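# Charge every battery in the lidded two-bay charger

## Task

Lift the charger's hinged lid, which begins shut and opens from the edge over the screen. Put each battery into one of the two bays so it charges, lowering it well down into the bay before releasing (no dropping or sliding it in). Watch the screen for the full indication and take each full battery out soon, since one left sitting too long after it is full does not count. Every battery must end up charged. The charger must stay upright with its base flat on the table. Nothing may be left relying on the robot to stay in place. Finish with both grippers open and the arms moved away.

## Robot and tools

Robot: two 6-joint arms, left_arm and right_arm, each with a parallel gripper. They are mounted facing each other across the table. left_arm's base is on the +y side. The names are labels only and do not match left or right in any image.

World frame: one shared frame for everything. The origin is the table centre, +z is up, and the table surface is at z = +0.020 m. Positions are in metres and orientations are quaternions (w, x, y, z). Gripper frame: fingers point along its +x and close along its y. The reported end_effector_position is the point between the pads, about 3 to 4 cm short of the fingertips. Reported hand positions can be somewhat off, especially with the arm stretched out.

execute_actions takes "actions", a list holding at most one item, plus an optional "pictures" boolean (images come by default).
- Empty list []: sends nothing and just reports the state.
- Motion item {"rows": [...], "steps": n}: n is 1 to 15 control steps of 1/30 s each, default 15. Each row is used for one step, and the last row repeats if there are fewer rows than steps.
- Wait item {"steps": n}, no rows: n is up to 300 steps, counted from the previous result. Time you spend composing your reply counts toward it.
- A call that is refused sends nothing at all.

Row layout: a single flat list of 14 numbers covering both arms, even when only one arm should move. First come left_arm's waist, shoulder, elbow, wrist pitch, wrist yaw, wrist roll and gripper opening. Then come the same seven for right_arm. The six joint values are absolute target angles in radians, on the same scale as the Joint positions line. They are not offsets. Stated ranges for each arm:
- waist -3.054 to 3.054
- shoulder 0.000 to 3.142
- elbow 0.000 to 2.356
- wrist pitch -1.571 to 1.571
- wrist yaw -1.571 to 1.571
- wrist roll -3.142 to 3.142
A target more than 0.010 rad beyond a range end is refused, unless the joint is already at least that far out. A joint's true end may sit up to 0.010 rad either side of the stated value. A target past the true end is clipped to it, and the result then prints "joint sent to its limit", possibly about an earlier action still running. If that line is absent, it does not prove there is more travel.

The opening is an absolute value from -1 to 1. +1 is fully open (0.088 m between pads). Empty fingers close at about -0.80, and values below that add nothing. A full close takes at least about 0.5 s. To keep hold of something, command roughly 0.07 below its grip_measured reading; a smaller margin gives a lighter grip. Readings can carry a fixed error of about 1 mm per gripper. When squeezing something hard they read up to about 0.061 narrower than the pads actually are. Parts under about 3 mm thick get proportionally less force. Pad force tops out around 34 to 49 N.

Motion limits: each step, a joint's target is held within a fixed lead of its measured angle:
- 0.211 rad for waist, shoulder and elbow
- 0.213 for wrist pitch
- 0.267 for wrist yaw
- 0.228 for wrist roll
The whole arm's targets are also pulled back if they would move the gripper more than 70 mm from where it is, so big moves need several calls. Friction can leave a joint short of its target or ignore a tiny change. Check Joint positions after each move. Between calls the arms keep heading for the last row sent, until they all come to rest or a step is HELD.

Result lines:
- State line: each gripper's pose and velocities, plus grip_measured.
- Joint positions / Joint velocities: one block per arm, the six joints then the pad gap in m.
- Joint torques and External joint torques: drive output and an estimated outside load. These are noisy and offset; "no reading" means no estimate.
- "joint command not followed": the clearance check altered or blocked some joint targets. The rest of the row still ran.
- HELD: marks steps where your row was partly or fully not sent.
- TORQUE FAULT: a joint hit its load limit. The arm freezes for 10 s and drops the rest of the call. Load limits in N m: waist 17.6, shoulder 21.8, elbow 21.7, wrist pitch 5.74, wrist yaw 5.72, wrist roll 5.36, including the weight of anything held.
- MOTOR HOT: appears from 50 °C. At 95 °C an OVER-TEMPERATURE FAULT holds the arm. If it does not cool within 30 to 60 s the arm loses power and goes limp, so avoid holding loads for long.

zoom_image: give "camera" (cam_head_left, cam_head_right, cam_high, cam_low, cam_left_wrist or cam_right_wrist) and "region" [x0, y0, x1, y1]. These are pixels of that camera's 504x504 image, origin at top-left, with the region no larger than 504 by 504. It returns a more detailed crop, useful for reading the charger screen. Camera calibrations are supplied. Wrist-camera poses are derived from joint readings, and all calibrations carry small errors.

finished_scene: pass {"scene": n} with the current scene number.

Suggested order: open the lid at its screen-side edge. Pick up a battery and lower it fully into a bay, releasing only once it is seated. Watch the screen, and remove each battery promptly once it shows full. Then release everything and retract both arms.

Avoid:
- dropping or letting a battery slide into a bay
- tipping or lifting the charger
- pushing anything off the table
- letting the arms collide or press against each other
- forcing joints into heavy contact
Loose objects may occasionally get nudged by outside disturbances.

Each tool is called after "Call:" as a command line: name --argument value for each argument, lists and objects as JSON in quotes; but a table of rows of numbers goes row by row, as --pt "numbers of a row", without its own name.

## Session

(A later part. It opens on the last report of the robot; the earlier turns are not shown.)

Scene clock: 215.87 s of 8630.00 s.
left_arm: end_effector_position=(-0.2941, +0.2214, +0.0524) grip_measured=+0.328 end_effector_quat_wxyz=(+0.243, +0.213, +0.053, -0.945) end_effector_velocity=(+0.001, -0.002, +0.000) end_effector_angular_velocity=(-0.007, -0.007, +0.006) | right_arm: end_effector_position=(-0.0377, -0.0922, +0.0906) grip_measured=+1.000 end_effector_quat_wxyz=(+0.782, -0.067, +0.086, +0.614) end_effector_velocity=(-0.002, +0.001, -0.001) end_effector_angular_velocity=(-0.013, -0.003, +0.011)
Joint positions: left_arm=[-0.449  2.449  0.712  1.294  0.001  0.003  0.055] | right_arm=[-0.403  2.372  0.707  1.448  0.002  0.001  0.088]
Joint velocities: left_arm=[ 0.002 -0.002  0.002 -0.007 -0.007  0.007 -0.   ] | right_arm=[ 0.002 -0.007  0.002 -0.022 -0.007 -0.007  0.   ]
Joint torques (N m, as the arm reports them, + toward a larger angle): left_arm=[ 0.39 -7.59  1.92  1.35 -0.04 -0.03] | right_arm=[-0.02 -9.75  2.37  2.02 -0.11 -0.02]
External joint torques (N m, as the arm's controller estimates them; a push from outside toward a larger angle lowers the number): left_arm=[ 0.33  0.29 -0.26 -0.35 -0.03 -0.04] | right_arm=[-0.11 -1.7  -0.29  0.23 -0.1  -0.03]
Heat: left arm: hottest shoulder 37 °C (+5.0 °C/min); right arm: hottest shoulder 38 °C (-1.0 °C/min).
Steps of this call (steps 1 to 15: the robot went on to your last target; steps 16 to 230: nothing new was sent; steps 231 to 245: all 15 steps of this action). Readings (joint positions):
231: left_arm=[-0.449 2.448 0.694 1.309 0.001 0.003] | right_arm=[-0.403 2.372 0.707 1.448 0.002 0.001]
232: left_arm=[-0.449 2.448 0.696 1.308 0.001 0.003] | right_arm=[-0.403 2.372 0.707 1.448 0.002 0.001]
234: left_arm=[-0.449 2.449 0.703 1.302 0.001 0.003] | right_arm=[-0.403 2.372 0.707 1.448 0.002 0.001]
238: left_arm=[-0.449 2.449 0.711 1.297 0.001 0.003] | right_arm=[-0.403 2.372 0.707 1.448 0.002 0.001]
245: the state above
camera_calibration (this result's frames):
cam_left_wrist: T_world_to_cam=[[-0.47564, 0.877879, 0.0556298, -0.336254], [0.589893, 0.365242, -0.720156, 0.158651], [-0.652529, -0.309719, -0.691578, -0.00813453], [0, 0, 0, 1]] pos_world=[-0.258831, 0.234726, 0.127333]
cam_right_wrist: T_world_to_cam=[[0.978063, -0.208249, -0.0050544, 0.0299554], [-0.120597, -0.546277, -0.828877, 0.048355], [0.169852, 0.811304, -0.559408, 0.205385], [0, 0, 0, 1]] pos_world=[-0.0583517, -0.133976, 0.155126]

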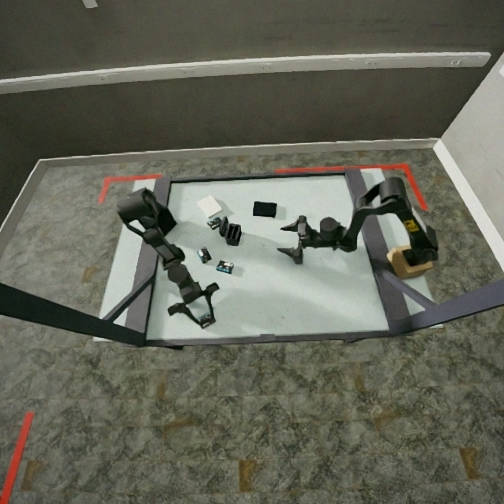

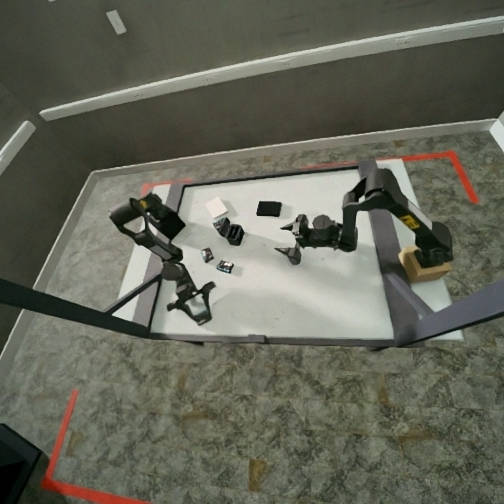

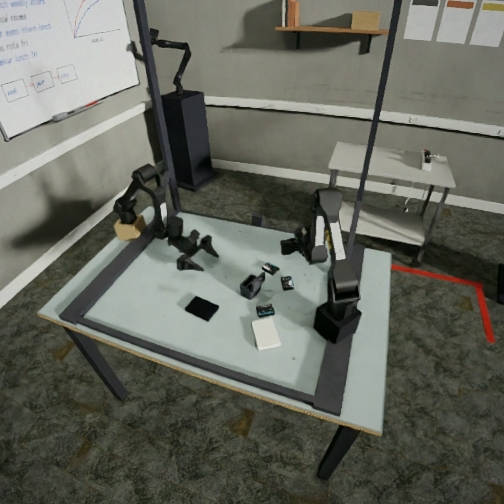

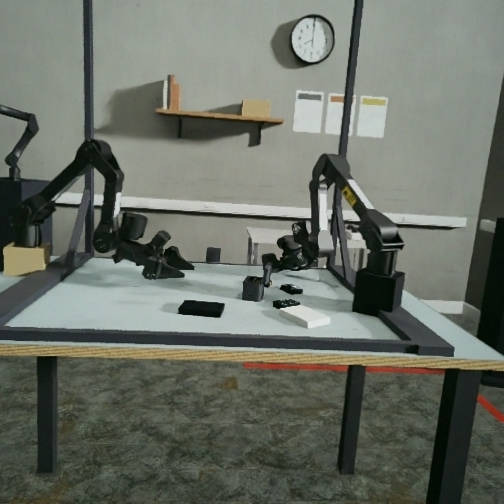

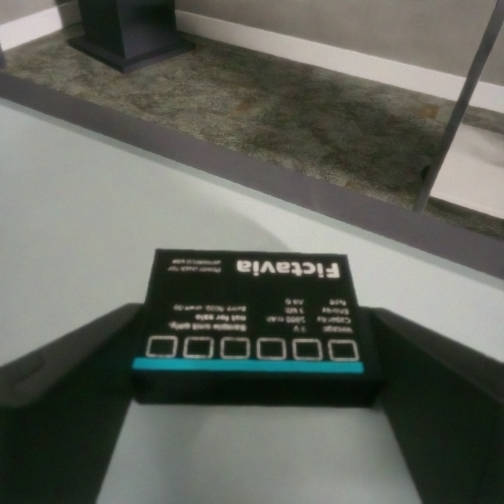

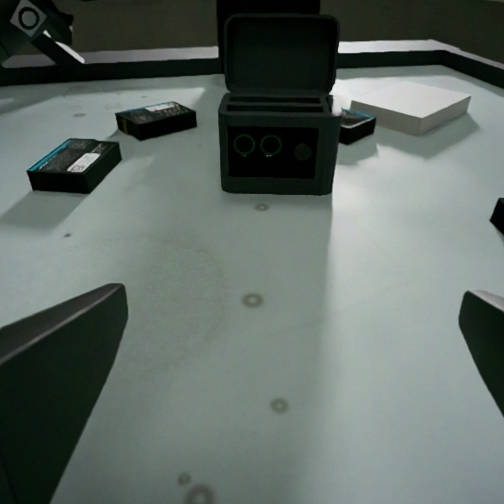

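Call:
execute_actions --actions '[{"rows":[[-0.446,2.44,0.73,1.293,0,0,0.245,-0.403,2.36,0.7,1.45,0,0,1],[-0.446,2.415,0.745,1.29,0,0,0.245,-0.403,2.36,0.7,1.45,0,0,1],[-0.446,2.39,0.765,1.275,0,0,0.245,-0.403,2.36,0.7,1.45,0,0,1],[-0.446,2.365,0.79,1.245,0,0,0.245,-0.403,2.36,0.7,1.45,0,0,1],[-0.446,2.34,0.815,1.205,0,0,0.245,-0.403,2.36,0.7,1.45,0,0,1],[-0.446,2.315,0.84,1.155,0,0,0.245,-0.403,2.36,0.7,1.45,0,0,1],[-0.446,2.29,0.865,1.1,0,0,0.245,-0.403,2.36,0.7,1.45,0,0,1],[-0.446,2.268,0.89,1.045,0,0,0.245,-0.403,2.36,0.7,1.45,0,0,1],[-0.446,2.248,0.915,0.99,0,0,0.245,-0.403,2.36,0.7,1.45,0,0,1],[-0.446,2.228,0.94,0.935,0,0,0.245,-0.403,2.36,0.7,1.45,0,0,1],[-0.446,2.21,0.966,0.88,0,0,0.245,-0.403,2.36,0.7,1.45,0,0,1],[-0.446,2.194,0.992,0.825,0,0,0.245,-0.403,2.36,0.7,1.45,0,0,1],[-0.446,2.18,1.018,0.77,0,0,0.245,-0.403,2.36,0.7,1.45,0,0,1],[-0.446,2.168,1.044,0.718,0,0,0.245,-0.403,2.36,0.7,1.45,0,0,1],[-0.446,2.16,1.07,0.665,0,0,0.245,-0.403,2.36,0.7,1.45,0,0,1]]}]' --pictures false

Call:
execute_actions --actions '[{"rows":[[-0.446,2.16,1.1,0.61,0,0,0.245,-0.403,2.36,0.7,1.45,0,0,1],[-0.446,2.16,1.13,0.555,0,0,0.245,-0.403,2.36,0.7,1.45,0,0,1],[-0.446,2.162,1.16,0.5,0,0,0.245,-0.403,2.36,0.7,1.45,0,0,1],[-0.446,2.165,1.19,0.445,0,0,0.245,-0.403,2.36,0.7,1.45,0,0,1],[-0.446,2.168,1.22,0.39,0,0,0.245,-0.403,2.36,0.7,1.45,0,0,1],[-0.446,2.171,1.25,0.335,0,0,0.245,-0.403,2.36,0.7,1.45,0,0,1],[-0.446,2.175,1.28,0.28,0,0,0.245,-0.403,2.36,0.7,1.45,0,0,1],[-0.446,2.179,1.31,0.225,0,0,0.245,-0.403,2.36,0.7,1.45,0,0,1],[-0.446,2.183,1.34,0.17,0,0,0.245,-0.403,2.36,0.7,1.45,0,0,1],[-0.446,2.187,1.37,0.115,0,0,0.245,-0.403,2.36,0.7,1.45,0,0,1],[-0.446,2.191,1.4,0.06,0,0,0.245,-0.403,2.36,0.7,1.45,0,0,1],[-0.446,2.195,1.43,0.005,0,0,0.245,-0.403,2.36,0.7,1.45,0,0,1],[-0.446,2.2,1.46,-0.05,0,0,0.245,-0.403,2.36,0.7,1.45,0,0,1],[-0.446,2.205,1.49,-0.105,0,0,0.245,-0.403,2.36,0.7,1.45,0,0,1],[-0.446,2.21,1.52,-0.16,0,0,0.245,-0.403,2.36,0.7,1.45,0,0,1]]}]' --pictures false

Call:
execute_actions --actions '[{"rows":[[-0.446,2.22,1.544,-0.215,0.002,0,0.245,-0.403,2.36,0.7,1.45,0,0,1],[-0.446,2.23,1.568,-0.27,0.004,0,0.245,-0.403,2.36,0.7,1.45,0,0,1],[-0.446,2.24,1.592,-0.325,0.006,0,0.245,-0.403,2.36,0.7,1.45,0,0,1],[-0.446,2.25,1.616,-0.38,0.008,0,0.245,-0.403,2.36,0.7,1.45,0,0,1],[-0.446,2.26,1.64,-0.435,0.01,0,0.245,-0.403,2.36,0.7,1.45,0,0,1],[-0.446,2.27,1.664,-0.49,0.012,0,0.245,-0.403,2.36,0.7,1.45,0,0,1],[-0.446,2.28,1.688,-0.545,0.014,0,0.245,-0.403,2.36,0.7,1.45,0,0,1],[-0.446,2.29,1.712,-0.6,0.016,0,0.245,-0.403,2.36,0.7,1.45,0,0,1],[-0.446,2.3,1.736,-0.655,0.018,0,0.245,-0.403,2.36,0.7,1.45,0,0,1],[-0.446,2.31,1.76,-0.71,0.02,0,0.245,-0.403,2.36,0.7,1.45,0,0,1],[-0.446,2.32,1.784,-0.765,0.022,0,0.245,-0.403,2.36,0.7,1.45,0,0,1],[-0.446,2.33,1.808,-0.82,0.024,0,0.245,-0.403,2.36,0.7,1.45,0,0,1],[-0.446,2.34,1.832,-0.875,0.026,0,0.245,-0.403,2.36,0.7,1.45,0,0,1],[-0.446,2.35,1.856,-0.93,0.026,0,0.245,-0.403,2.36,0.7,1.45,0,0,1],[-0.446,2.36,1.88,-0.985,0.026,0,0.245,-0.403,2.36,0.7,1.45,0,0,1]]}]' --pictures false

Call:
execute_actions --actions '[{"rows":[[-0.446,2.372,1.889,-1.04,0.026,0,0.245,-0.403,2.36,0.7,1.45,0,0,1],[-0.446,2.384,1.897,-1.095,0.026,0,0.245,-0.403,2.36,0.7,1.45,0,0,1],[-0.446,2.396,1.904,-1.15,0.026,0,0.245,-0.403,2.36,0.7,1.45,0,0,1],[-0.446,2.408,1.91,-1.205,0.026,0,0.245,-0.403,2.36,0.7,1.45,0,0,1],[-0.446,2.42,1.915,-1.26,0.026,0,0.245,-0.403,2.36,0.7,1.45,0,0,1],[-0.446,2.432,1.92,-1.31,0.026,0,0.245,-0.403,2.36,0.7,1.45,0,0,1],[-0.446,2.444,1.924,-1.355,0.026,0,0.245,-0.403,2.36,0.7,1.45,0,0,1],[-0.446,2.456,1.927,-1.39,0.026,0,0.245,-0.403,2.36,0.7,1.45,0,0,1],[-0.446,2.468,1.93,-1.42,0.026,0,0.245,-0.403,2.36,0.7,1.45,0,0,1],[-0.446,2.48,1.93,-1.44,0.026,0,0.245,-0.403,2.36,0.7,1.45,0,0,1],[-0.446,2.49,1.93,-1.44,0.026,0,0.245,-0.403,2.36,0.7,1.45,0,0,1],[-0.446,2.5,1.93,-1.44,0.026,0,0.245,-0.403,2.36,0.7,1.45,0,0,1],[-0.446,2.51,1.93,-1.44,0.026,0,0.245,-0.403,2.36,0.7,1.45,0,0,1]]}]' --pictures false

Call:
execute_actions --actions '[{"rows":[[-0.446,2.512,1.922,-1.436,0.026,0,0.245,-0.403,2.36,0.7,1.45,0,0,1],[-0.446,2.514,1.918,-1.431,0.026,0,0.245,-0.403,2.36,0.7,1.45,0,0,1],[-0.446,2.517,1.915,-1.426,0.026,0,0.245,-0.403,2.36,0.7,1.45,0,0,1],[-0.446,2.519,1.912,-1.421,0.026,0,0.245,-0.403,2.36,0.7,1.45,0,0,1],[-0.446,2.522,1.909,-1.416,0.026,0,0.245,-0.403,2.36,0.7,1.45,0,0,1],[-0.446,2.524,1.906,-1.411,0.026,0,0.245,-0.403,2.36,0.7,1.45,0,0,1],[-0.446,2.527,1.903,-1.406,0.026,0,0.245,-0.403,2.36,0.7,1.45,0,0,1],[-0.446,2.529,1.9,-1.401,0.026,0,0.245,-0.403,2.36,0.7,1.45,0,0,1],[-0.446,2.531,1.897,-1.396,0.026,0,0.245,-0.403,2.36,0.7,1.45,0,0,1],[-0.446,2.533,1.895,-1.392,0.026,0,0.245,-0.403,2.36,0.7,1.45,0,0,1],[-0.446,2.535,1.893,-1.388,0.026,0,0.245,-0.403,2.36,0.7,1.45,0,0,1],[-0.446,2.537,1.891,-1.384,0.026,0,0.245,-0.403,2.36,0.7,1.45,0,0,1],[-0.446,2.539,1.889,-1.381,0.026,0,0.245,-0.403,2.36,0.7,1.45,0,0,1],[-0.446,2.54,1.887,-1.378,0.026,0,0.245,-0.403,2.36,0.7,1.45,0,0,1]]}]' --pictures false

Call:
execute_actions --actions '[{"steps":10}]'

Scene clock: 233.50 s of 8630.00 s.
left_arm: end_effector_position=(-0.3662, +0.1815, +0.1488) grip_measured=+0.328 end_effector_quat_wxyz=(+0.244, +0.195, +0.049, -0.949) end_effector_velocity=(-0.104, -0.057, +0.144) end_effector_angular_velocity=(+0.191, -0.366, +0.001) | right_arm: end_effector_position=(-0.0377, -0.0922, +0.0906) grip_measured=+1.000 end_effector_quat_wxyz=(+0.782, -0.067, +0.086, +0.614) end_effector_velocity=(-0.004, +0.002, +0.001) end_effector_angular_velocity=(+0.007, -0.004, +0.025)
Joint positions: left_arm=[-0.449  2.205  1.003  0.798  0.001  0.003  0.055] | right_arm=[-0.403  2.372  0.707  1.448  0.002  0.001  0.088]
Joint velocities: left_arm=[-0.002 -0.393  0.755 -1.56  -0.007  0.007 -0.   ] | right_arm=[ 0.002  0.002  0.002  0.007 -0.022 -0.007  0.   ]
Joint torques (N m, as the arm reports them, + toward a larger angle): left_arm=[  0.41 -11.8    4.36   1.32  -0.05  -0.08] | right_arm=[-0.03 -9.76  2.39  2.01 -0.1  -0.02]
External joint torques (N m, as the arm's controller estimates them; a push from outside toward a larger angle lowers the number): left_arm=[ 0.4  -3.32  0.08 -0.23 -0.05 -0.09] | right_arm=[-0.14 -1.73 -0.27  0.22 -0.08 -0.03]
Heat: left arm: hottest shoulder 36 °C (+1.0 °C/min); right arm: hottest shoulder 38 °C (-1.0 °C/min).
Steps of this call (steps 1 to 15: the robot went on to your last target; steps 16 to 514: nothing new was sent; steps 515 to 529: all 15 steps of this action). Readings (joint positions):
515: left_arm=[-0.449 2.449 0.713 1.294 0.001 0.003] | right_arm=[-0.403 2.372 0.707 1.448 0.002 0.001]
516: left_arm=[-0.449 2.449 0.718 1.292 0.001 0.003] | right_arm=[-0.403 2.372 0.707 1.448 0.002 0.001]
518: left_arm=[-0.449 2.437 0.737 1.270 0.001 0.003] | right_arm=[-0.403 2.372 0.707 1.448 0.002 0.001]
522: left_arm=[-0.449 2.356 0.819 1.150 0.001 0.003] | right_arm=[-0.403 2.372 0.707 1.448 0.002 0.001]
529: the state above

Scene clock: 234.00 s of 8630.00 s.
left_arm: end_effector_position=(-0.3907, +0.1680, +0.1705) grip_measured=+0.328 end_effector_quat_wxyz=(+0.231, +0.364, +0.092, -0.898) end_effector_velocity=(-0.005, -0.005, +0.058) end_effector_angular_velocity=(+0.352, -0.657, +0.018) | right_arm: end_effector_position=(-0.0377, -0.0922, +0.0906) grip_measured=+1.000 end_effector_quat_wxyz=(+0.782, -0.067, +0.086, +0.614) end_effector_velocity=(+0.002, -0.001, +0.003) end_effector_angular_velocity=(+0.005, -0.010, -0.008)
Joint positions: left_arm=[-0.449  2.184  1.437 -0.023  0.001  0.003  0.055] | right_arm=[-0.403  2.372  0.707  1.448  0.002  0.001  0.088]
Joint velocities: left_arm=[-0.002  0.076  0.921 -1.59  -0.022 -0.007 -0.   ] | right_arm=[-0.002 -0.007 -0.007  0.007  0.007 -0.007  0.   ]
Joint torques (N m, as the arm reports them, + toward a larger angle): left_arm=[ 0.39 -9.71  5.87  1.1  -0.05 -0.05] | right_arm=[-0.02 -9.75  2.38  2.01 -0.1  -0.02]
External joint torques (N m, as the arm's controller estimates them; a push from outside toward a larger angle lowers the number): left_arm=[ 0.37  0.16  0.18 -0.25 -0.04 -0.05] | right_arm=[ 0.01 -1.72 -0.24  0.22 -0.11 -0.03]
Heat: left arm: hottest shoulder 36 °C (+1.0 °C/min); right arm: hottest shoulder 38 °C (-1.0 °C/min).
Steps of this call (steps 1 to 15: all 15 steps of this action). Readings (joint positions):
1: left_arm=[-0.449 2.194 1.029 0.744 0.001 0.003] | right_arm=[-0.403 2.372 0.707 1.448 0.002 0.001]
2: left_arm=[-0.449 2.187 1.056 0.690 0.001 0.003] | right_arm=[-0.403 2.372 0.707 1.448 0.002 0.001]
4: left_arm=[-0.449 2.181 1.113 0.581 0.001 0.003] | right_arm=[-0.403 2.372 0.707 1.448 0.002 0.001]
8: left_arm=[-0.449 2.181 1.227 0.359 0.001 0.003] | right_arm=[-0.403 2.372 0.707 1.448 0.002 0.001]
15: the state above

Scene clock: 234.50 s of 8630.00 s.
left_arm: end_effector_position=(-0.3387, +0.2000, +0.1393) grip_measured=+0.328 end_effector_quat_wxyz=(+0.185, +0.609, +0.163, -0.754) end_effector_velocity=(+0.137, +0.081, +0.008) end_effector_angular_velocity=(+0.573, -0.987, +0.000) | right_arm: end_effector_position=(-0.0377, -0.0922, +0.0906) grip_measured=+1.000 end_effector_quat_wxyz=(+0.782, -0.067, +0.086, +0.614) end_effector_velocity=(-0.002, -0.000, -0.001) end_effector_angular_velocity=(-0.011, -0.015, +0.024)
Joint positions: left_arm=[-0.449  2.325  1.809 -0.848  0.021  0.003  0.055] | right_arm=[-0.403  2.372  0.707  1.448  0.002  0.001  0.088]
Joint velocities: left_arm=[-0.002  0.276  0.725 -1.59   0.022 -0.007 -0.   ] | right_arm=[-0.002 -0.002 -0.002 -0.007 -0.022 -0.022  0.   ]
Joint torques (N m, as the arm reports them, + toward a larger angle): left_arm=[  0.34 -10.93   5.86   0.44   0.1   -0.06] | right_arm=[-0.03 -9.75  2.38  2.01 -0.1  -0.02]
External joint torques (N m, as the arm's controller estimates them; a push from outside toward a larger angle lowers the number): left_arm=[ 0.33  0.13  0.02 -0.24  0.09 -0.06] | right_arm=[-0.04 -1.73 -0.26  0.24 -0.1  -0.02]
Heat: left arm: hottest shoulder 36 °C (+1.0 °C/min); right arm: hottest shoulder 38 °C (-1.0 °C/min).
Steps of this call (steps 1 to 15: all 15 steps of this action). Readings (joint positions):
1: left_arm=[-0.449 2.188 1.468 -0.077 0.001 0.003] | right_arm=[-0.403 2.372 0.707 1.448 0.002 0.001]
2: left_arm=[-0.449 2.193 1.497 -0.131 0.001 0.003] | right_arm=[-0.403 2.372 0.707 1.448 0.002 0.001]
4: left_arm=[-0.449 2.206 1.550 -0.241 0.002 0.003] | right_arm=[-0.403 2.372 0.707 1.448 0.002 0.001]
8: left_arm=[-0.449 2.248 1.645 -0.463 0.009 0.003] | right_arm=[-0.403 2.372 0.707 1.448 0.002 0.001]
15: the state above

Scene clock: 235.00 s of 8630.00 s.
left_arm: end_effector_position=(-0.2426, +0.2535, +0.1085) grip_measured=+0.328 end_effector_quat_wxyz=(+0.128, +0.811, +0.219, -0.527) end_effector_velocity=(+0.046, +0.025, -0.053) end_effector_angular_velocity=(+0.156, -0.302, +0.001) | right_arm: end_effector_position=(-0.0377, -0.0922, +0.0906) grip_measured=+1.000 end_effector_quat_wxyz=(+0.782, -0.067, +0.086, +0.614) end_effector_velocity=(-0.000, -0.001, -0.002) end_effector_angular_velocity=(-0.018, -0.001, +0.006)
Joint positions: left_arm=[-0.449  2.489  1.917 -1.424  0.023  0.003  0.055] | right_arm=[-0.403  2.372  0.707  1.448  0.002  0.001  0.088]
Joint velocities: left_arm=[-0.002  0.188  0.002 -0.154 -0.007 -0.007 -0.   ] | right_arm=[-0.002 -0.007 -0.002 -0.022 -0.007 -0.007  0.   ]
Joint torques (N m, as the arm reports them, + toward a larger angle): left_arm=[  0.34 -11.14   4.99  -0.6    0.1   -0.07] | right_arm=[-0.03 -9.76  2.39  2.01 -0.11 -0.02]
External joint torques (N m, as the arm's controller estimates them; a push from outside toward a larger angle lowers the number): left_arm=[ 0.32  0.18  0.02 -0.14  0.1  -0.07] | right_arm=[-0.04 -1.76 -0.23  0.24 -0.1  -0.03]
Heat: left arm: hottest shoulder 36 °C (+1.0 °C/min); right arm: hottest shoulder 38 °C (-1.0 °C/min).
Steps of this call (steps 1 to 15: all 15 steps of this action). Readings (joint positions):
1: left_arm=[-0.449 2.334 1.831 -0.902 0.022 0.003] | right_arm=[-0.403 2.372 0.707 1.448 0.002 0.001]
2: left_arm=[-0.449 2.342 1.851 -0.955 0.022 0.003] | right_arm=[-0.403 2.372 0.707 1.448 0.002 0.001]
4: left_arm=[-0.449 2.359 1.880 -1.065 0.023 0.003] | right_arm=[-0.403 2.372 0.707 1.448 0.002 0.001]
8: left_arm=[-0.449 2.406 1.909 -1.276 0.023 0.003] | right_arm=[-0.403 2.372 0.707 1.448 0.002 0.001]
15: the state above

Scene clock: 235.50 s of 8630.00 s.
left_arm: end_effector_position=(-0.2398, +0.2551, +0.0890) grip_measured=+0.328 end_effector_quat_wxyz=(+0.126, +0.816, +0.220, -0.519) end_effector_velocity=(+0.012, +0.011, -0.031) end_effector_angular_velocity=(+0.037, -0.060, +0.002) | right_arm: end_effector_position=(-0.0377, -0.0922, +0.0906) grip_measured=+1.000 end_effector_quat_wxyz=(+0.782, -0.067, +0.086, +0.614) end_effector_velocity=(-0.002, -0.000, -0.001) end_effector_angular_velocity=(-0.008, -0.004, +0.011)
Joint positions: left_arm=[-0.449  2.524  1.895 -1.385  0.023  0.003  0.055] | right_arm=[-0.403  2.372  0.707  1.448  0.002  0.001  0.088]
Joint velocities: left_arm=[-0.007  0.056 -0.051  0.037  0.007 -0.007 -0.   ] | right_arm=[ 0.002 -0.002 -0.002 -0.007 -0.007 -0.007  0.   ]
Joint torques (N m, as the arm reports them, + toward a larger angle): left_arm=[  0.31 -10.45   3.06  -0.42   0.06  -0.03] | right_arm=[-0.02 -9.75  2.38  2.02 -0.11 -0.02]
External joint torques (N m, as the arm's controller estimates them; a push from outside toward a larger angle lowers the number): left_arm=[ 0.41  0.43 -1.56  0.03  0.04 -0.02] | right_arm=[-0.07 -1.75 -0.23  0.24 -0.1  -0.03]
Heat: left arm: hottest shoulder 36 °C (+1.0 °C/min); right arm: hottest shoulder 38 °C (+0.0 °C/min).
Steps of this call (steps 1 to 15: all 15 steps of this action). Readings (joint positions):
1: left_arm=[-0.449 2.494 1.917 -1.429 0.023 0.003] | right_arm=[-0.403 2.372 0.707 1.448 0.002 0.001]
2: left_arm=[-0.449 2.498 1.917 -1.430 0.023 0.003] | right_arm=[-0.403 2.372 0.707 1.448 0.002 0.001]
4: left_arm=[-0.449 2.501 1.917 -1.429 0.023 0.003] | right_arm=[-0.403 2.372 0.707 1.448 0.002 0.001]
8: left_arm=[-0.449 2.506 1.913 -1.413 0.023 0.003] | right_arm=[-0.403 2.372 0.707 1.448 0.002 0.001]
15: the state above

Scene clock: 235.83 s of 8630.00 s.
left_arm: end_effector_position=(-0.2395, +0.2552, +0.0869) grip_measured=+0.328 end_effector_quat_wxyz=(+0.126, +0.816, +0.220, -0.519) end_effector_velocity=(-0.001, +0.002, -0.001) end_effector_angular_velocity=(-0.003, +0.000, +0.021) | right_arm: end_effector_position=(-0.0377, -0.0922, +0.0906) grip_measured=+1.000 end_effector_quat_wxyz=(+0.782, -0.067, +0.086, +0.614) end_effector_velocity=(+0.002, -0.001, -0.001) end_effector_angular_velocity=(-0.008, -0.004, +0.001)
Joint positions: left_arm=[-0.449  2.527  1.891 -1.379  0.023  0.003  0.055] | right_arm=[-0.403  2.372  0.707  1.448  0.002  0.001  0.088]
Joint velocities: left_arm=[-0.002 -0.002 -0.007  0.007  0.007 -0.022 -0.   ] | right_arm=[-0.007 -0.002 -0.002 -0.007 -0.007 -0.007  0.   ]
Joint torques (N m, as the arm reports them, + toward a larger angle): left_arm=[  0.38 -10.29   3.    -0.42   0.1   -0.06] | right_arm=[-0.03 -9.76  2.38  2.01 -0.11 -0.02]
External joint torques (N m, as the arm's controller estimates them; a push from outside toward a larger angle lowers the number): left_arm=[ 0.32  0.15 -1.41  0.03  0.09 -0.06] | right_arm=[-0.02 -1.81 -0.22  0.25 -0.1  -0.03]
Heat: left arm: hottest shoulder 36 °C (+1.0 °C/min); right arm: hottest shoulder 38 °C (+0.0 °C/min).
Steps of this call (steps 1 to 10: the robot went on to your last target). Readings (joint positions):
1: left_arm=[-0.449 2.526 1.893 -1.383 0.023 0.003] | right_arm=[-0.403 2.372 0.707 1.448 0.002 0.001]
2: left_arm=[-0.449 2.527 1.893 -1.382 0.023 0.003] | right_arm=[-0.403 2.372 0.707 1.448 0.002 0.001]
4: left_arm=[-0.449 2.527 1.892 -1.380 0.023 0.003] | right_arm=[-0.403 2.372 0.707 1.448 0.002 0.001]
8: left_arm=[-0.449 2.527 1.892 -1.379 0.023 0.003] | right_arm=[-0.403 2.372 0.707 1.448 0.002 0.001]
10: the state above
camera_calibration (this result's frames):
cam_left_wrist: T_world_to_cam=[[-0.540126, 0.841099, 0.0285903, -0.345621], [0.615918, 0.371915, 0.694495, 0.0205378], [0.573506, 0.392724, -0.718929, 0.178566], [0, 0, 0, 1]] pos_world=[-0.301737, 0.212936, 0.123994]
cam_right_wrist: T_world_to_cam=[[0.978063, -0.208249, -0.0050544, 0.0299554], [-0.120597, -0.546277, -0.828877, 0.048355], [0.169852, 0.811304, -0.559408, 0.205385], [0, 0, 0, 1]] pos_world=[-0.0583517, -0.133976, 0.155126]

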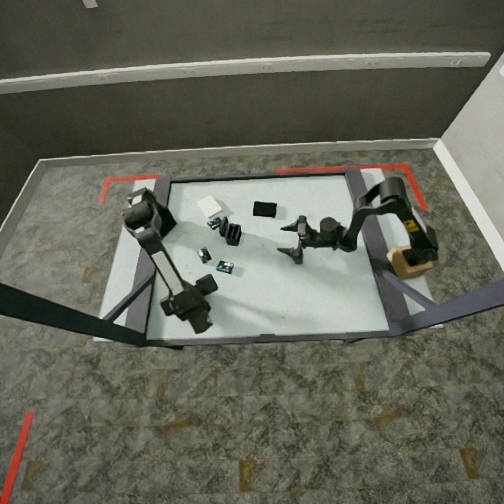

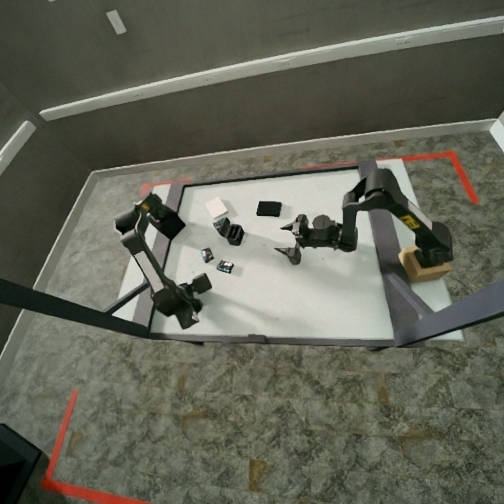

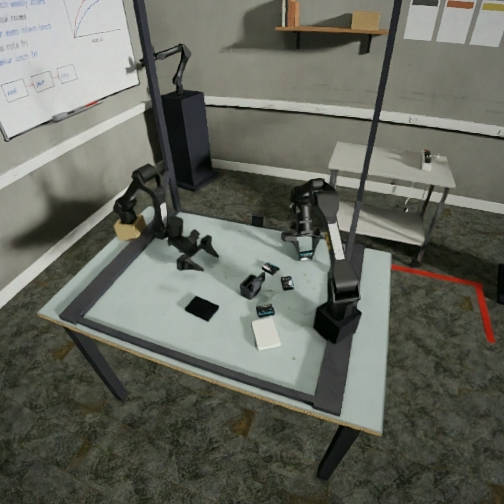

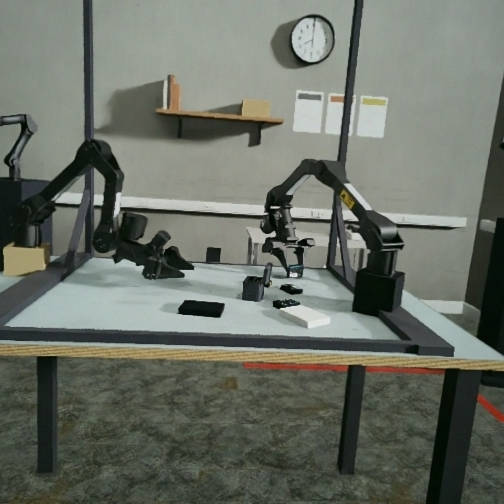

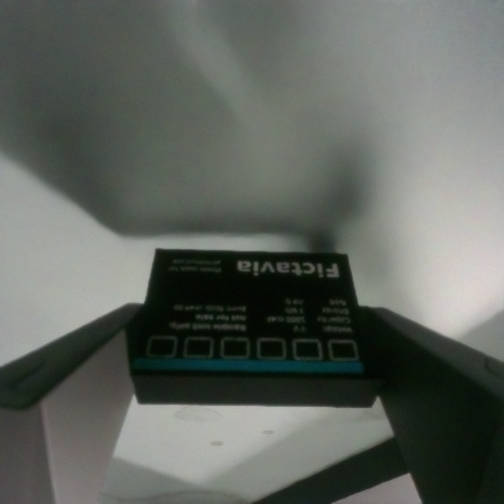

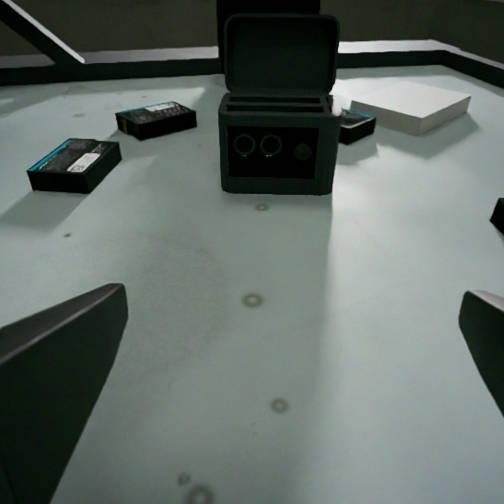

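No contact yet; continue down slowly.

Call:
execute_actions --actions '[{"rows":[[-0.446,2.542,1.886,-1.375,0.026,0,0.245,-0.403,2.36,0.7,1.45,0,0,1],[-0.446,2.543,1.885,-1.373,0.026,0,0.245,-0.403,2.36,0.7,1.45,0,0,1],[-0.446,2.545,1.884,-1.37,0.026,0,0.245,-0.403,2.36,0.7,1.45,0,0,1],[-0.446,2.546,1.883,-1.368,0.026,0,0.245,-0.403,2.36,0.7,1.45,0,0,1],[-0.446,2.548,1.882,-1.365,0.026,0,0.245,-0.403,2.36,0.7,1.45,0,0,1],[-0.446,2.549,1.881,-1.363,0.026,0,0.245,-0.403,2.36,0.7,1.45,0,0,1],[-0.446,2.551,1.88,-1.36,0.026,0,0.245,-0.403,2.36,0.7,1.45,0,0,1],[-0.446,2.552,1.879,-1.358,0.026,0,0.245,-0.403,2.36,0.7,1.45,0,0,1]]}]' --pictures false

Scene clock: 240.67 s of 8630.00 s.
left_arm: end_effector_position=(-0.2401, +0.2549, +0.0813) grip_measured=+0.328 end_effector_quat_wxyz=(+0.127, +0.815, +0.220, -0.521) end_effector_velocity=(+0.002, +0.001, +0.001) end_effector_angular_velocity=(-0.005, -0.011, +0.001) | right_arm: end_effector_position=(-0.0377, -0.0922, +0.0906) grip_measured=+1.000 end_effector_quat_wxyz=(+0.782, -0.067, +0.086, +0.614) end_effector_velocity=(+0.004, -0.000, +0.001) end_effector_angular_velocity=(+0.004, -0.013, -0.022)
Joint positions: left_arm=[-0.449  2.536  1.885 -1.36   0.023  0.003  0.055] | right_arm=[-0.403  2.372  0.707  1.448  0.002  0.001  0.088]
Joint velocities: left_arm=[-0.002 -0.002 -0.002 -0.007 -0.007 -0.007 -0.   ] | right_arm=[-0.002  0.002  0.002  0.007  0.022 -0.007  0.   ]
Joint torques (N m, as the arm reports them, + toward a larger angle): left_arm=[ 0.46 -9.96  2.86 -0.34  0.1  -0.04] | right_arm=[-0.02 -9.76  2.39  2.02 -0.11 -0.02]
External joint torques (N m, as the arm's controller estimates them; a push from outside toward a larger angle lowers the number): left_arm=[ 0.53  0.53 -1.54  0.09  0.09 -0.04] | right_arm=[-0.01 -1.76 -0.25  0.24 -0.11 -0.03]
Heat: left arm: hottest shoulder 37 °C (+1.0 °C/min); right arm: hottest shoulder 38 °C (+0.0 °C/min).
Steps of this call (steps 1 to 15: the robot went on to your last target; steps 16 to 130: nothing new was sent; steps 131 to 145: all 15 steps of this action). Readings (joint positions):
131: left_arm=[-0.449 2.527 1.891 -1.379 0.023 0.003] | right_arm=[-0.403 2.372 0.707 1.448 0.002 0.001]
132: left_arm=[-0.449 2.527 1.891 -1.377 0.023 0.003] | right_arm=[-0.403 2.372 0.707 1.448 0.002 0.001]
134: left_arm=[-0.449 2.528 1.890 -1.373 0.023 0.003] | right_arm=[-0.403 2.372 0.707 1.448 0.002 0.001]
138: left_arm=[-0.449 2.533 1.887 -1.364 0.023 0.003] | right_arm=[-0.403 2.372 0.707 1.448 0.002 0.001]
145: the state above

Call:
execute_actions --actions '[{"rows":[[-0.446,2.552,1.879,-1.358,0.026,0,0.3,-0.403,2.36,0.7,1.45,0,0,1],[-0.446,2.552,1.879,-1.358,0.026,0,0.36,-0.403,2.36,0.7,1.45,0,0,1],[-0.446,2.552,1.879,-1.358,0.026,0,0.42,-0.403,2.36,0.7,1.45,0,0,1],[-0.446,2.552,1.879,-1.358,0.026,0,0.5,-0.403,2.36,0.7,1.45,0,0,1],[-0.446,2.54,1.879,-1.358,0.026,0,0.55,-0.403,2.36,0.7,1.45,0,0,1],[-0.446,2.52,1.879,-1.358,0.026,0,0.55,-0.403,2.36,0.7,1.45,0,0,1],[-0.446,2.495,1.879,-1.358,0.026,0,0.55,-0.403,2.36,0.7,1.45,0,0,1],[-0.446,2.47,1.865,-1.35,0.026,0,0.55,-0.403,2.36,0.7,1.45,0,0,1],[-0.446,2.445,1.84,-1.33,0.026,0,0.55,-0.403,2.36,0.7,1.45,0,0,1],[-0.446,2.42,1.81,-1.3,0.026,0,0.55,-0.403,2.36,0.7,1.45,0,0,1],[-0.446,2.395,1.778,-1.27,0.026,0,0.55,-0.403,2.36,0.7,1.45,0,0,1],[-0.446,2.37,1.746,-1.24,0.026,0,0.55,-0.403,2.36,0.7,1.45,0,0,1],[-0.446,2.345,1.714,-1.21,0.026,0,0.55,-0.403,2.36,0.7,1.45,0,0,1],[-0.446,2.32,1.682,-1.18,0.026,0,0.55,-0.403,2.36,0.7,1.45,0,0,1],[-0.446,2.295,1.65,-1.15,0.026,0,0.55,-0.403,2.36,0.7,1.45,0,0,1]]}]' --pictures false

Call:
execute_actions --actions '[{"rows":[[-0.446,2.27,1.618,-1.12,0.026,0,0.55,-0.403,2.36,0.7,1.45,0,0,1],[-0.446,2.245,1.586,-1.09,0.026,0,0.55,-0.403,2.36,0.7,1.45,0,0,1],[-0.446,2.22,1.554,-1.06,0.026,0,0.55,-0.403,2.36,0.7,1.45,0,0,1],[-0.446,2.195,1.522,-1.03,0.026,0,0.55,-0.403,2.36,0.7,1.45,0,0,1],[-0.446,2.17,1.49,-1.0,0.026,0,0.55,-0.403,2.36,0.7,1.45,0,0,1],[-0.446,2.146,1.458,-0.97,0.026,0,0.55,-0.403,2.36,0.7,1.45,0,0,1],[-0.446,2.123,1.426,-0.94,0.026,0,0.55,-0.403,2.36,0.7,1.45,0,0,1],[-0.446,2.102,1.394,-0.91,0.026,0,0.55,-0.403,2.36,0.7,1.45,0,0,1],[-0.446,2.083,1.362,-0.88,0.026,0,0.55,-0.403,2.36,0.7,1.45,0,0,1],[-0.446,2.066,1.332,-0.853,0.026,0,0.55,-0.403,2.36,0.7,1.45,0,0,1],[-0.446,2.052,1.304,-0.828,0.026,0,0.55,-0.403,2.36,0.7,1.45,0,0,1],[-0.446,2.043,1.28,-0.806,0.026,0,0.55,-0.403,2.36,0.7,1.45,0,0,1],[-0.446,2.04,1.262,-0.79,0.026,0,0.55,-0.403,2.36,0.7,1.45,0,0,1],[-0.446,2.04,1.25,-0.78,0.026,0,0.55,-0.403,2.36,0.7,1.45,0,0,1]]}]' --pictures false

Call:
execute_actions --actions '[{"rows":[[-0.446,2.05,1.245,-0.772,0.026,0,0.55,-0.403,2.36,0.7,1.45,0,0,1],[-0.446,2.06,1.24,-0.764,0.026,0,0.55,-0.403,2.36,0.7,1.45,0,0,1],[-0.446,2.066,1.235,-0.756,0.026,0,0.55,-0.403,2.36,0.7,1.45,0,0,1],[-0.446,2.07,1.23,-0.748,0.026,0,0.55,-0.403,2.36,0.7,1.45,0,0,1],[-0.446,2.074,1.225,-0.74,0.026,0,0.55,-0.403,2.36,0.7,1.45,0,0,1],[-0.446,2.078,1.22,-0.732,0.026,0,0.55,-0.403,2.36,0.7,1.45,0,0,1],[-0.446,2.082,1.216,-0.724,0.026,0,0.55,-0.403,2.36,0.7,1.45,0,0,1],[-0.446,2.086,1.212,-0.716,0.026,0,0.55,-0.403,2.36,0.7,1.45,0,0,1]]}]'

Scene clock: 249.40 s of 8630.00 s.
left_arm: end_effector_position=(-0.2432, +0.2532, +0.1040) grip_measured=+0.545 end_effector_quat_wxyz=(+0.141, +0.775, +0.209, -0.579) end_effector_velocity=(-0.006, -0.004, +0.108) end_effector_angular_velocity=(-0.388, +0.681, +0.002) | right_arm: end_effector_position=(-0.0377, -0.0922, +0.0906) grip_measured=+1.000 end_effector_quat_wxyz=(+0.782, -0.067, +0.086, +0.614) end_effector_velocity=(+0.002, -0.002, -0.003) end_effector_angular_velocity=(-0.010, +0.011, -0.002)
Joint positions: left_arm=[-0.449  2.375  1.73  -1.219  0.023  0.003  0.066] | right_arm=[-0.403  2.372  0.707  1.448  0.002  0.001  0.088]
Joint velocities: left_arm=[-0.002 -0.847 -0.862  0.799 -0.007 -0.007  0.001] | right_arm=[-0.007  0.002 -0.002 -0.007 -0.007  0.007  0.   ]
Joint torques (N m, as the arm reports them, + toward a larger angle): left_arm=[  0.38 -12.68   2.59  -0.19   0.08  -0.04] | right_arm=[-0.02 -9.76  2.38  2.01 -0.11 -0.02]
External joint torques (N m, as the arm's controller estimates them; a push from outside toward a larger angle lowers the number): left_arm=[ 0.38 -3.11 -1.79  0.06  0.07 -0.04] | right_arm=[ 0.02 -1.83 -0.22  0.26 -0.11 -0.03]
Heat: left arm: hottest shoulder 38 °C (+1.0 °C/min); right arm: hottest shoulder 38 °C (+0.0 °C/min).
Steps of this call (steps 1 to 15: the robot went on to your last target; steps 16 to 247: nothing new was sent; steps 248 to 262: all 15 steps of this action). Readings (joint positions):
248: left_arm=[-0.449 2.536 1.885 -1.360 0.023 0.003] | right_arm=[-0.403 2.372 0.707 1.448 0.002 0.001]
249: left_arm=[-0.449 2.536 1.885 -1.360 0.023 0.003] | right_arm=[-0.403 2.372 0.707 1.448 0.002 0.001]
251: left_arm=[-0.449 2.536 1.885 -1.360 0.023 0.003] | right_arm=[-0.403 2.372 0.707 1.448 0.002 0.001]
255: left_arm=[-0.449 2.530 1.881 -1.356 0.023 0.003] | right_arm=[-0.403 2.372 0.707 1.448 0.002 0.001]
262: the state above

Scene clock: 249.90 s of 8630.00 s.
left_arm: end_effector_position=(-0.2257, +0.2629, +0.1158) grip_measured=+0.547 end_effector_quat_wxyz=(+0.167, +0.688, +0.185, -0.682) end_effector_velocity=(+0.069, +0.038, -0.050) end_effector_angular_velocity=(+0.011, -0.036, +0.019) | right_arm: end_effector_position=(-0.0377, -0.0922, +0.0906) grip_measured=+1.000 end_effector_quat_wxyz=(+0.782, -0.067, +0.086, +0.614) end_effector_velocity=(-0.002, -0.000, -0.001) end_effector_angular_velocity=(-0.008, -0.001, +0.021)
Joint positions: left_arm=[-0.449  2.062  1.291 -0.814  0.023  0.003  0.066] | right_arm=[-0.403  2.372  0.707  1.448  0.002  0.001  0.088]
Joint velocities: left_arm=[-0.002 -0.134 -0.442  0.271 -0.007 -0.022 -0.   ] | right_arm=[-0.002 -0.002 -0.002 -0.007 -0.022 -0.007  0.   ]
Joint torques (N m, as the arm reports them, + toward a larger angle): left_arm=[  0.37 -10.86   3.24   0.37   0.1   -0.03] | right_arm=[-0.02 -9.76  2.38  2.01 -0.11 -0.02]
External joint torques (N m, as the arm's controller estimates them; a push from outside toward a larger angle lowers the number): left_arm=[ 0.31 -2.72 -1.7  -0.06  0.1  -0.02] | right_arm=[-0.05 -1.75 -0.23  0.24 -0.1  -0.03]
Heat: left arm: hottest shoulder 38 °C (+1.0 °C/min); right arm: hottest shoulder 38 °C (+0.0 °C/min).
Steps of this call (steps 1 to 15: all 15 steps of this action). Readings (joint positions):
1: left_arm=[-0.449 2.347 1.701 -1.191 0.023 0.003] | right_arm=[-0.403 2.372 0.707 1.448 0.002 0.001]
2: left_arm=[-0.449 2.320 1.670 -1.162 0.023 0.003] | right_arm=[-0.403 2.372 0.707 1.448 0.002 0.001]
4: left_arm=[-0.449 2.270 1.608 -1.104 0.023 0.003] | right_arm=[-0.403 2.372 0.707 1.448 0.002 0.001]
8: left_arm=[-0.449 2.176 1.479 -0.985 0.023 0.003] | right_arm=[-0.403 2.372 0.707 1.448 0.002 0.001]
15: the state above

Scene clock: 250.40 s of 8630.00 s.
left_arm: end_effector_position=(-0.2195, +0.2664, +0.0961) grip_measured=+0.547 end_effector_quat_wxyz=(+0.167, +0.685, +0.184, -0.685) end_effector_velocity=(-0.001, -0.001, +0.002) end_effector_angular_velocity=(-0.012, +0.007, +0.005) | right_arm: end_effector_position=(-0.0377, -0.0922, +0.0906) grip_measured=+1.000 end_effector_quat_wxyz=(+0.782, -0.067, +0.086, +0.614) end_effector_velocity=(-0.002, +0.000, +0.002) end_effector_angular_velocity=(+0.006, -0.007, +0.011)
Joint positions: left_arm=[-0.449  2.074  1.217 -0.719  0.023  0.003  0.066] | right_arm=[-0.403  2.372  0.707  1.448  0.002  0.001  0.088]
Joint velocities: left_arm=[-0.002 -0.007 -0.002  0.007 -0.007 -0.007 -0.   ] | right_arm=[ 0.002 -0.002 -0.002  0.007 -0.007 -0.007  0.   ]
Joint torques (N m, as the arm reports them, + toward a larger angle): left_arm=[ 0.36 -8.11  3.04  0.34  0.09 -0.04] | right_arm=[-0.03 -9.75  2.38  2.02 -0.11 -0.01]
External joint torques (N m, as the arm's controller estimates them; a push from outside toward a larger angle lowers the number): left_arm=[ 0.36  0.28 -1.71  0.    0.09 -0.04] | right_arm=[-0.09 -1.81 -0.22  0.25 -0.1  -0.02]
Heat: left arm: hottest shoulder 38 °C (+1.0 °C/min); right arm: hottest shoulder 38 °C (+0.0 °C/min).
Steps of this call (steps 1 to 15: all 15 steps of this action). Readings (joint positions):
1: left_arm=[-0.449 2.061 1.278 -0.803 0.023 0.003] | right_arm=[-0.403 2.372 0.707 1.448 0.002 0.001]
2: left_arm=[-0.449 2.061 1.268 -0.792 0.023 0.003] | right_arm=[-0.403 2.372 0.707 1.448 0.002 0.001]
4: left_arm=[-0.449 2.061 1.251 -0.773 0.023 0.003] | right_arm=[-0.403 2.372 0.707 1.448 0.002 0.001]
8: left_arm=[-0.449 2.063 1.230 -0.737 0.023 0.003] | right_arm=[-0.403 2.372 0.707 1.448 0.002 0.001]
15: the state above
camera_calibration (this result's frames):
cam_left_wrist: T_world_to_cam=[[-0.524773, 0.849558, 0.053524, -0.34567], [0.813952, 0.482384, 0.323711, 0.0472917], [0.249192, 0.21344, -0.944641, 0.167588], [0, 0, 0, 1]] pos_world=[-0.261653, 0.235084, 0.161503]
cam_right_wrist: T_world_to_cam=[[0.978063, -0.208249, -0.0050544, 0.0299554], [-0.120597, -0.546277, -0.828877, 0.048355], [0.169852, 0.811304, -0.559408, 0.205385], [0, 0, 0, 1]] pos_world=[-0.0583517, -0.133976, 0.155126]

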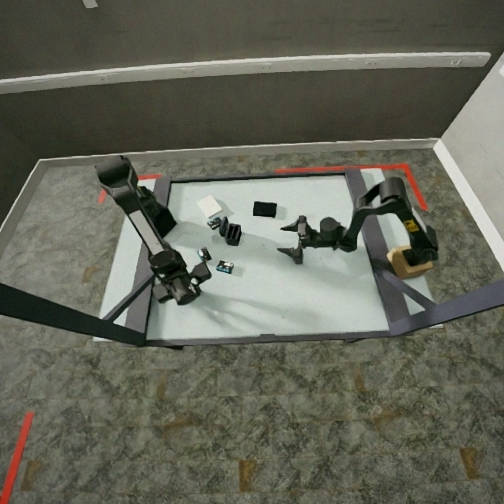

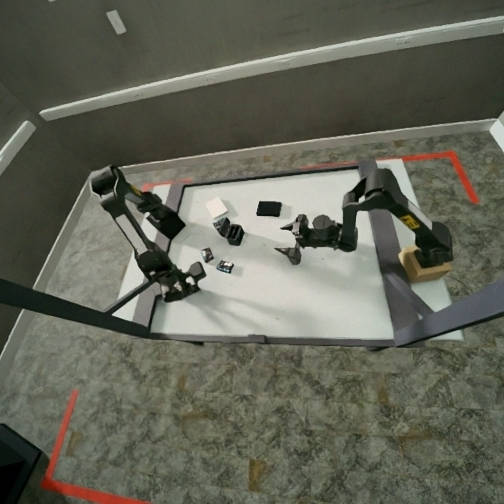

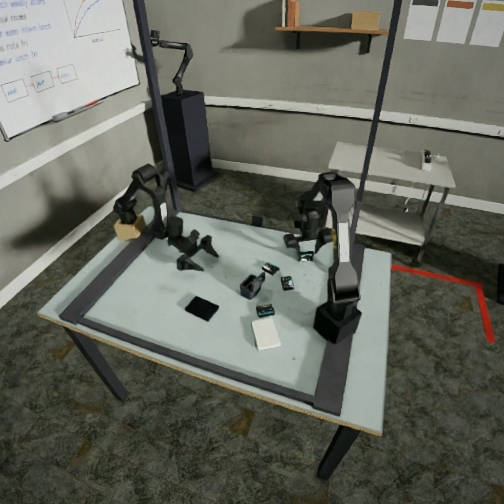

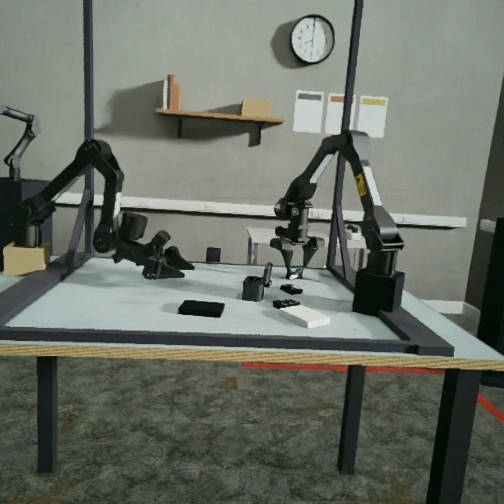

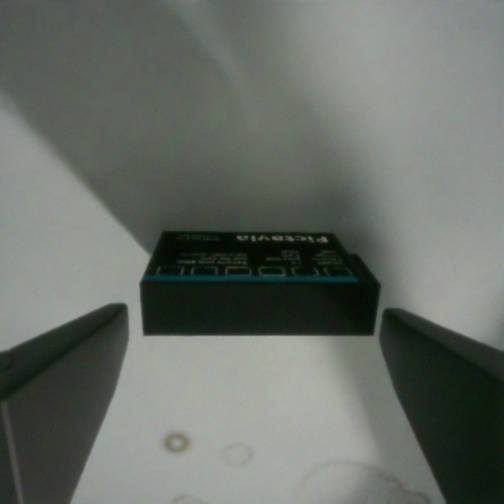

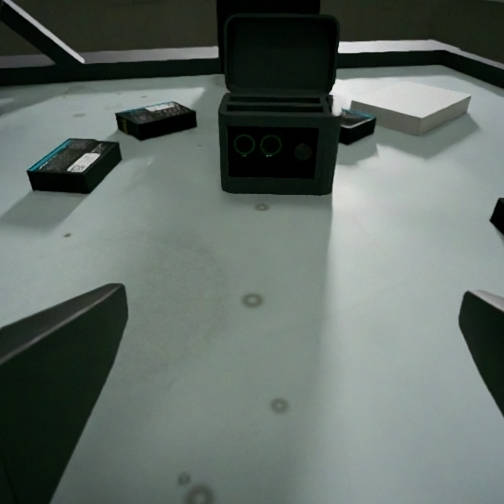

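Call:
execute_actions --actions '[{"rows":[[-0.45,2.089,1.228,-0.72,0.026,0,0.55,-0.403,2.36,0.7,1.45,0,0,1],[-0.452,2.092,1.235,-0.724,0.026,0,0.55,-0.403,2.36,0.7,1.45,0,0,1],[-0.454,2.095,1.24,-0.727,0.026,0,0.55,-0.403,2.36,0.7,1.45,0,0,1],[-0.454,2.098,1.244,-0.729,0.026,0,0.55,-0.403,2.36,0.7,1.45,0,0,1],[-0.454,2.098,1.244,-0.729,0.026,0,0.55,-0.403,2.36,0.7,1.45,0,0,1],[-0.454,2.098,1.244,-0.729,0.026,0,0.55,-0.403,2.36,0.7,1.45,0,0,1],[-0.454,2.098,1.244,-0.729,0.026,0,0.5,-0.403,2.36,0.7,1.45,0,0,1],[-0.454,2.098,1.244,-0.729,0.026,0,0.45,-0.403,2.36,0.7,1.45,0,0,1],[-0.454,2.098,1.244,-0.729,0.026,0,0.41,-0.403,2.36,0.7,1.45,0,0,1],[-0.454,2.098,1.244,-0.729,0.026,0,0.37,-0.403,2.36,0.7,1.45,0,0,1],[-0.454,2.098,1.244,-0.729,0.026,0,0.33,-0.403,2.36,0.7,1.45,0,0,1],[-0.454,2.098,1.244,-0.729,0.026,0,0.29,-0.403,2.36,0.7,1.45,0,0,1],[-0.454,2.098,1.244,-0.729,0.026,0,0.255,-0.403,2.36,0.7,1.45,0,0,1],[-0.454,2.098,1.244,-0.729,0.026,0,0.225,-0.403,2.36,0.7,1.45,0,0,1]]}]'

Scene clock: 255.40 s of 8630.00 s.
left_arm: end_effector_position=(-0.2234, +0.2651, +0.0968) grip_measured=+0.297 end_effector_quat_wxyz=(+0.167, +0.685, +0.184, -0.685) end_effector_velocity=(+0.002, +0.003, +0.001) end_effector_angular_velocity=(+0.002, -0.019, +0.015) | right_arm: end_effector_position=(-0.0377, -0.0922, +0.0906) grip_measured=+1.000 end_effector_quat_wxyz=(+0.782, -0.067, +0.086, +0.614) end_effector_velocity=(-0.000, -0.001, -0.001) end_effector_angular_velocity=(-0.008, -0.004, +0.006)
Joint positions: left_arm=[-0.451  2.084  1.237 -0.728  0.023  0.003  0.054] | right_arm=[-0.403  2.372  0.707  1.448  0.002  0.001  0.088]
Joint velocities: left_arm=[-0.007 -0.002  0.002 -0.022 -0.007 -0.022 -0.017] | right_arm=[-0.002 -0.002 -0.002 -0.007 -0.007 -0.007  0.   ]
Joint torques (N m, as the arm reports them, + toward a larger angle): left_arm=[-0.43 -7.99  4.43  0.17  0.1  -0.03] | right_arm=[-0.03 -9.76  2.38  2.02 -0.11 -0.02]
External joint torques (N m, as the arm's controller estimates them; a push from outside toward a larger angle lowers the number): left_arm=[-0.36  0.21 -0.15 -0.13  0.09 -0.03] | right_arm=[-0.03 -1.85 -0.2   0.26 -0.1  -0.03]
Heat: left arm: hottest shoulder 37 °C (-1.0 °C/min); right arm: hottest shoulder 38 °C (+0.0 °C/min).
Steps of this call (steps 1 to 15: the robot went on to your last target; steps 16 to 135: nothing new was sent; steps 136 to 150: all 15 steps of this action). Readings (joint positions):
136: left_arm=[-0.449 2.074 1.217 -0.718 0.023 0.003] | right_arm=[-0.403 2.372 0.707 1.448 0.002 0.001]
137: left_arm=[-0.449 2.075 1.218 -0.718 0.023 0.003] | right_arm=[-0.403 2.372 0.707 1.448 0.002 0.001]
139: left_arm=[-0.449 2.079 1.225 -0.722 0.023 0.003] | right_arm=[-0.403 2.372 0.707 1.448 0.002 0.001]
143: left_arm=[-0.450 2.084 1.235 -0.726 0.023 0.003] | right_arm=[-0.403 2.372 0.707 1.448 0.002 0.001]
150: the state above
camera_calibration (this result's frames):
cam_left_wrist: T_world_to_cam=[[-0.522773, 0.850787, 0.0535784, -0.346598], [0.815378, 0.480698, 0.322628, 0.0517389], [0.248733, 0.212348, -0.945008, 0.169742], [0, 0, 0, 1]] pos_world=[-0.265599, 0.233966, 0.162285]
cam_right_wrist: T_world_to_cam=[[0.978063, -0.208249, -0.0050544, 0.0299554], [-0.120597, -0.546277, -0.828877, 0.048355], [0.169852, 0.811304, -0.559408, 0.205385], [0, 0, 0, 1]] pos_world=[-0.0583517, -0.133976, 0.155126]

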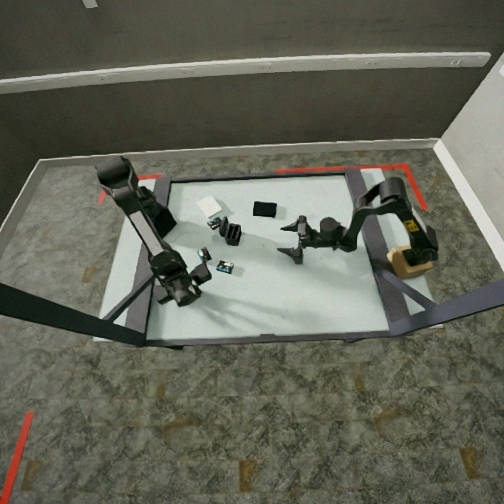

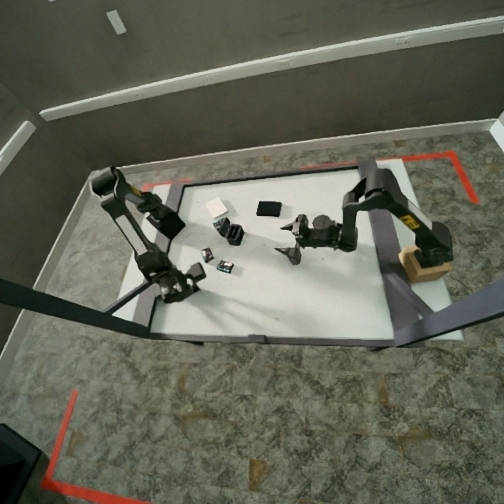

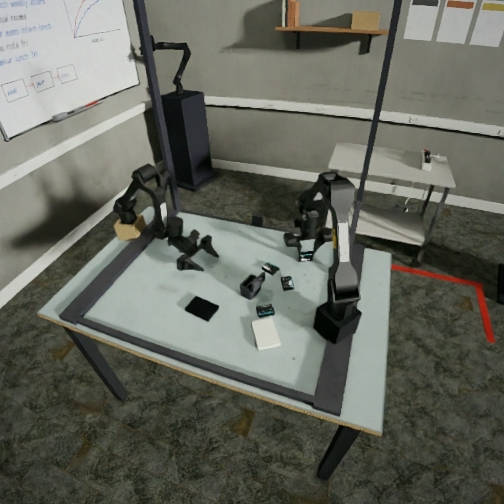

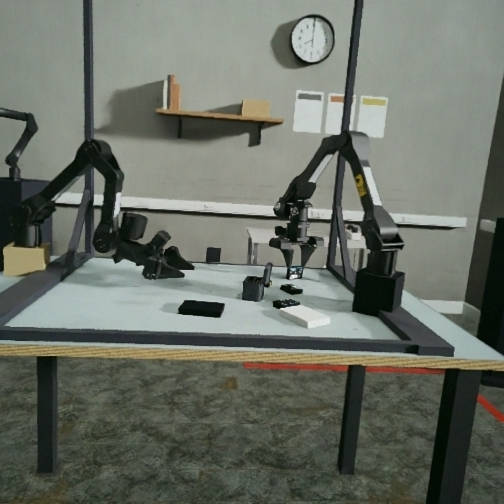

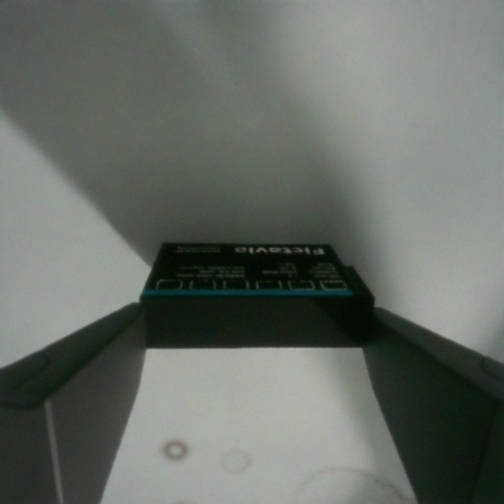

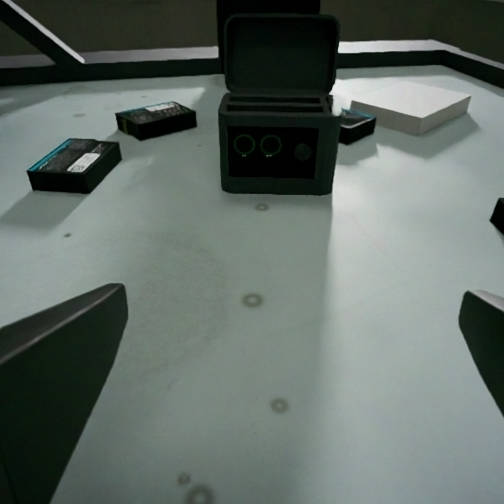

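Call:
execute_actions --actions '[]' --pictures false

Scene clock: 260.10 s of 8630.00 s.
left_arm: end_effector_position=(-0.2235, +0.2650, +0.0969) grip_measured=+0.294 end_effector_quat_wxyz=(+0.167, +0.684, +0.184, -0.686) end_effector_velocity=(+0.004, +0.005, -0.001) end_effector_angular_velocity=(+0.019, -0.020, +0.005) | right_arm: end_effector_position=(-0.0377, -0.0922, +0.0906) grip_measured=+1.000 end_effector_quat_wxyz=(+0.782, -0.067, +0.086, +0.614) end_effector_velocity=(+0.002, -0.001, -0.001) end_effector_angular_velocity=(-0.009, -0.007, -0.008)
Joint positions: left_arm=[-0.451  2.084  1.238 -0.728  0.023  0.003  0.053] | right_arm=[-0.403  2.372  0.707  1.448  0.002  0.001  0.088]
Joint velocities: left_arm=[-0.002  0.002 -0.002 -0.022  0.007 -0.007 -0.   ] | right_arm=[-0.002 -0.002 -0.002 -0.007  0.007 -0.007  0.   ]
Joint torques (N m, as the arm reports them, + toward a larger angle): left_arm=[-0.36 -7.99  4.36  0.15  0.07 -0.05] | right_arm=[-0.03 -9.76  2.38  2.01 -0.11 -0.01]
External joint torques (N m, as the arm's controller estimates them; a push from outside toward a larger angle lowers the number): left_arm=[-0.34  0.26 -0.26 -0.16  0.06 -0.05] | right_arm=[-0.03 -1.7  -0.27  0.22 -0.1  -0.02]
Heat: left arm: hottest shoulder 37 °C (-1.0 °C/min); right arm: hottest shoulder 38 °C (+0.0 °C/min).
Steps of this call (steps 1 to 15: the robot went on to your last target; steps 16 to 141: nothing new was sent). Readings (joint positions):
1: left_arm=[-0.451 2.084 1.238 -0.728 0.023 0.003] | right_arm=[-0.403 2.372 0.707 1.448 0.002 0.001]
2: left_arm=[-0.451 2.084 1.238 -0.728 0.023 0.003] | right_arm=[-0.403 2.372 0.707 1.448 0.002 0.001]
4: left_arm=[-0.451 2.084 1.238 -0.728 0.023 0.003] | right_arm=[-0.403 2.372 0.707 1.448 0.002 0.001]
8: left_arm=[-0.451 2.084 1.238 -0.728 0.023 0.003] | right_arm=[-0.403 2.372 0.707 1.448 0.002 0.001]
141: the state above
All arms were judged still, so your last target was given up. Only a new action makes them travel on or press farther. Fingers that are still opening or closing keep moving.


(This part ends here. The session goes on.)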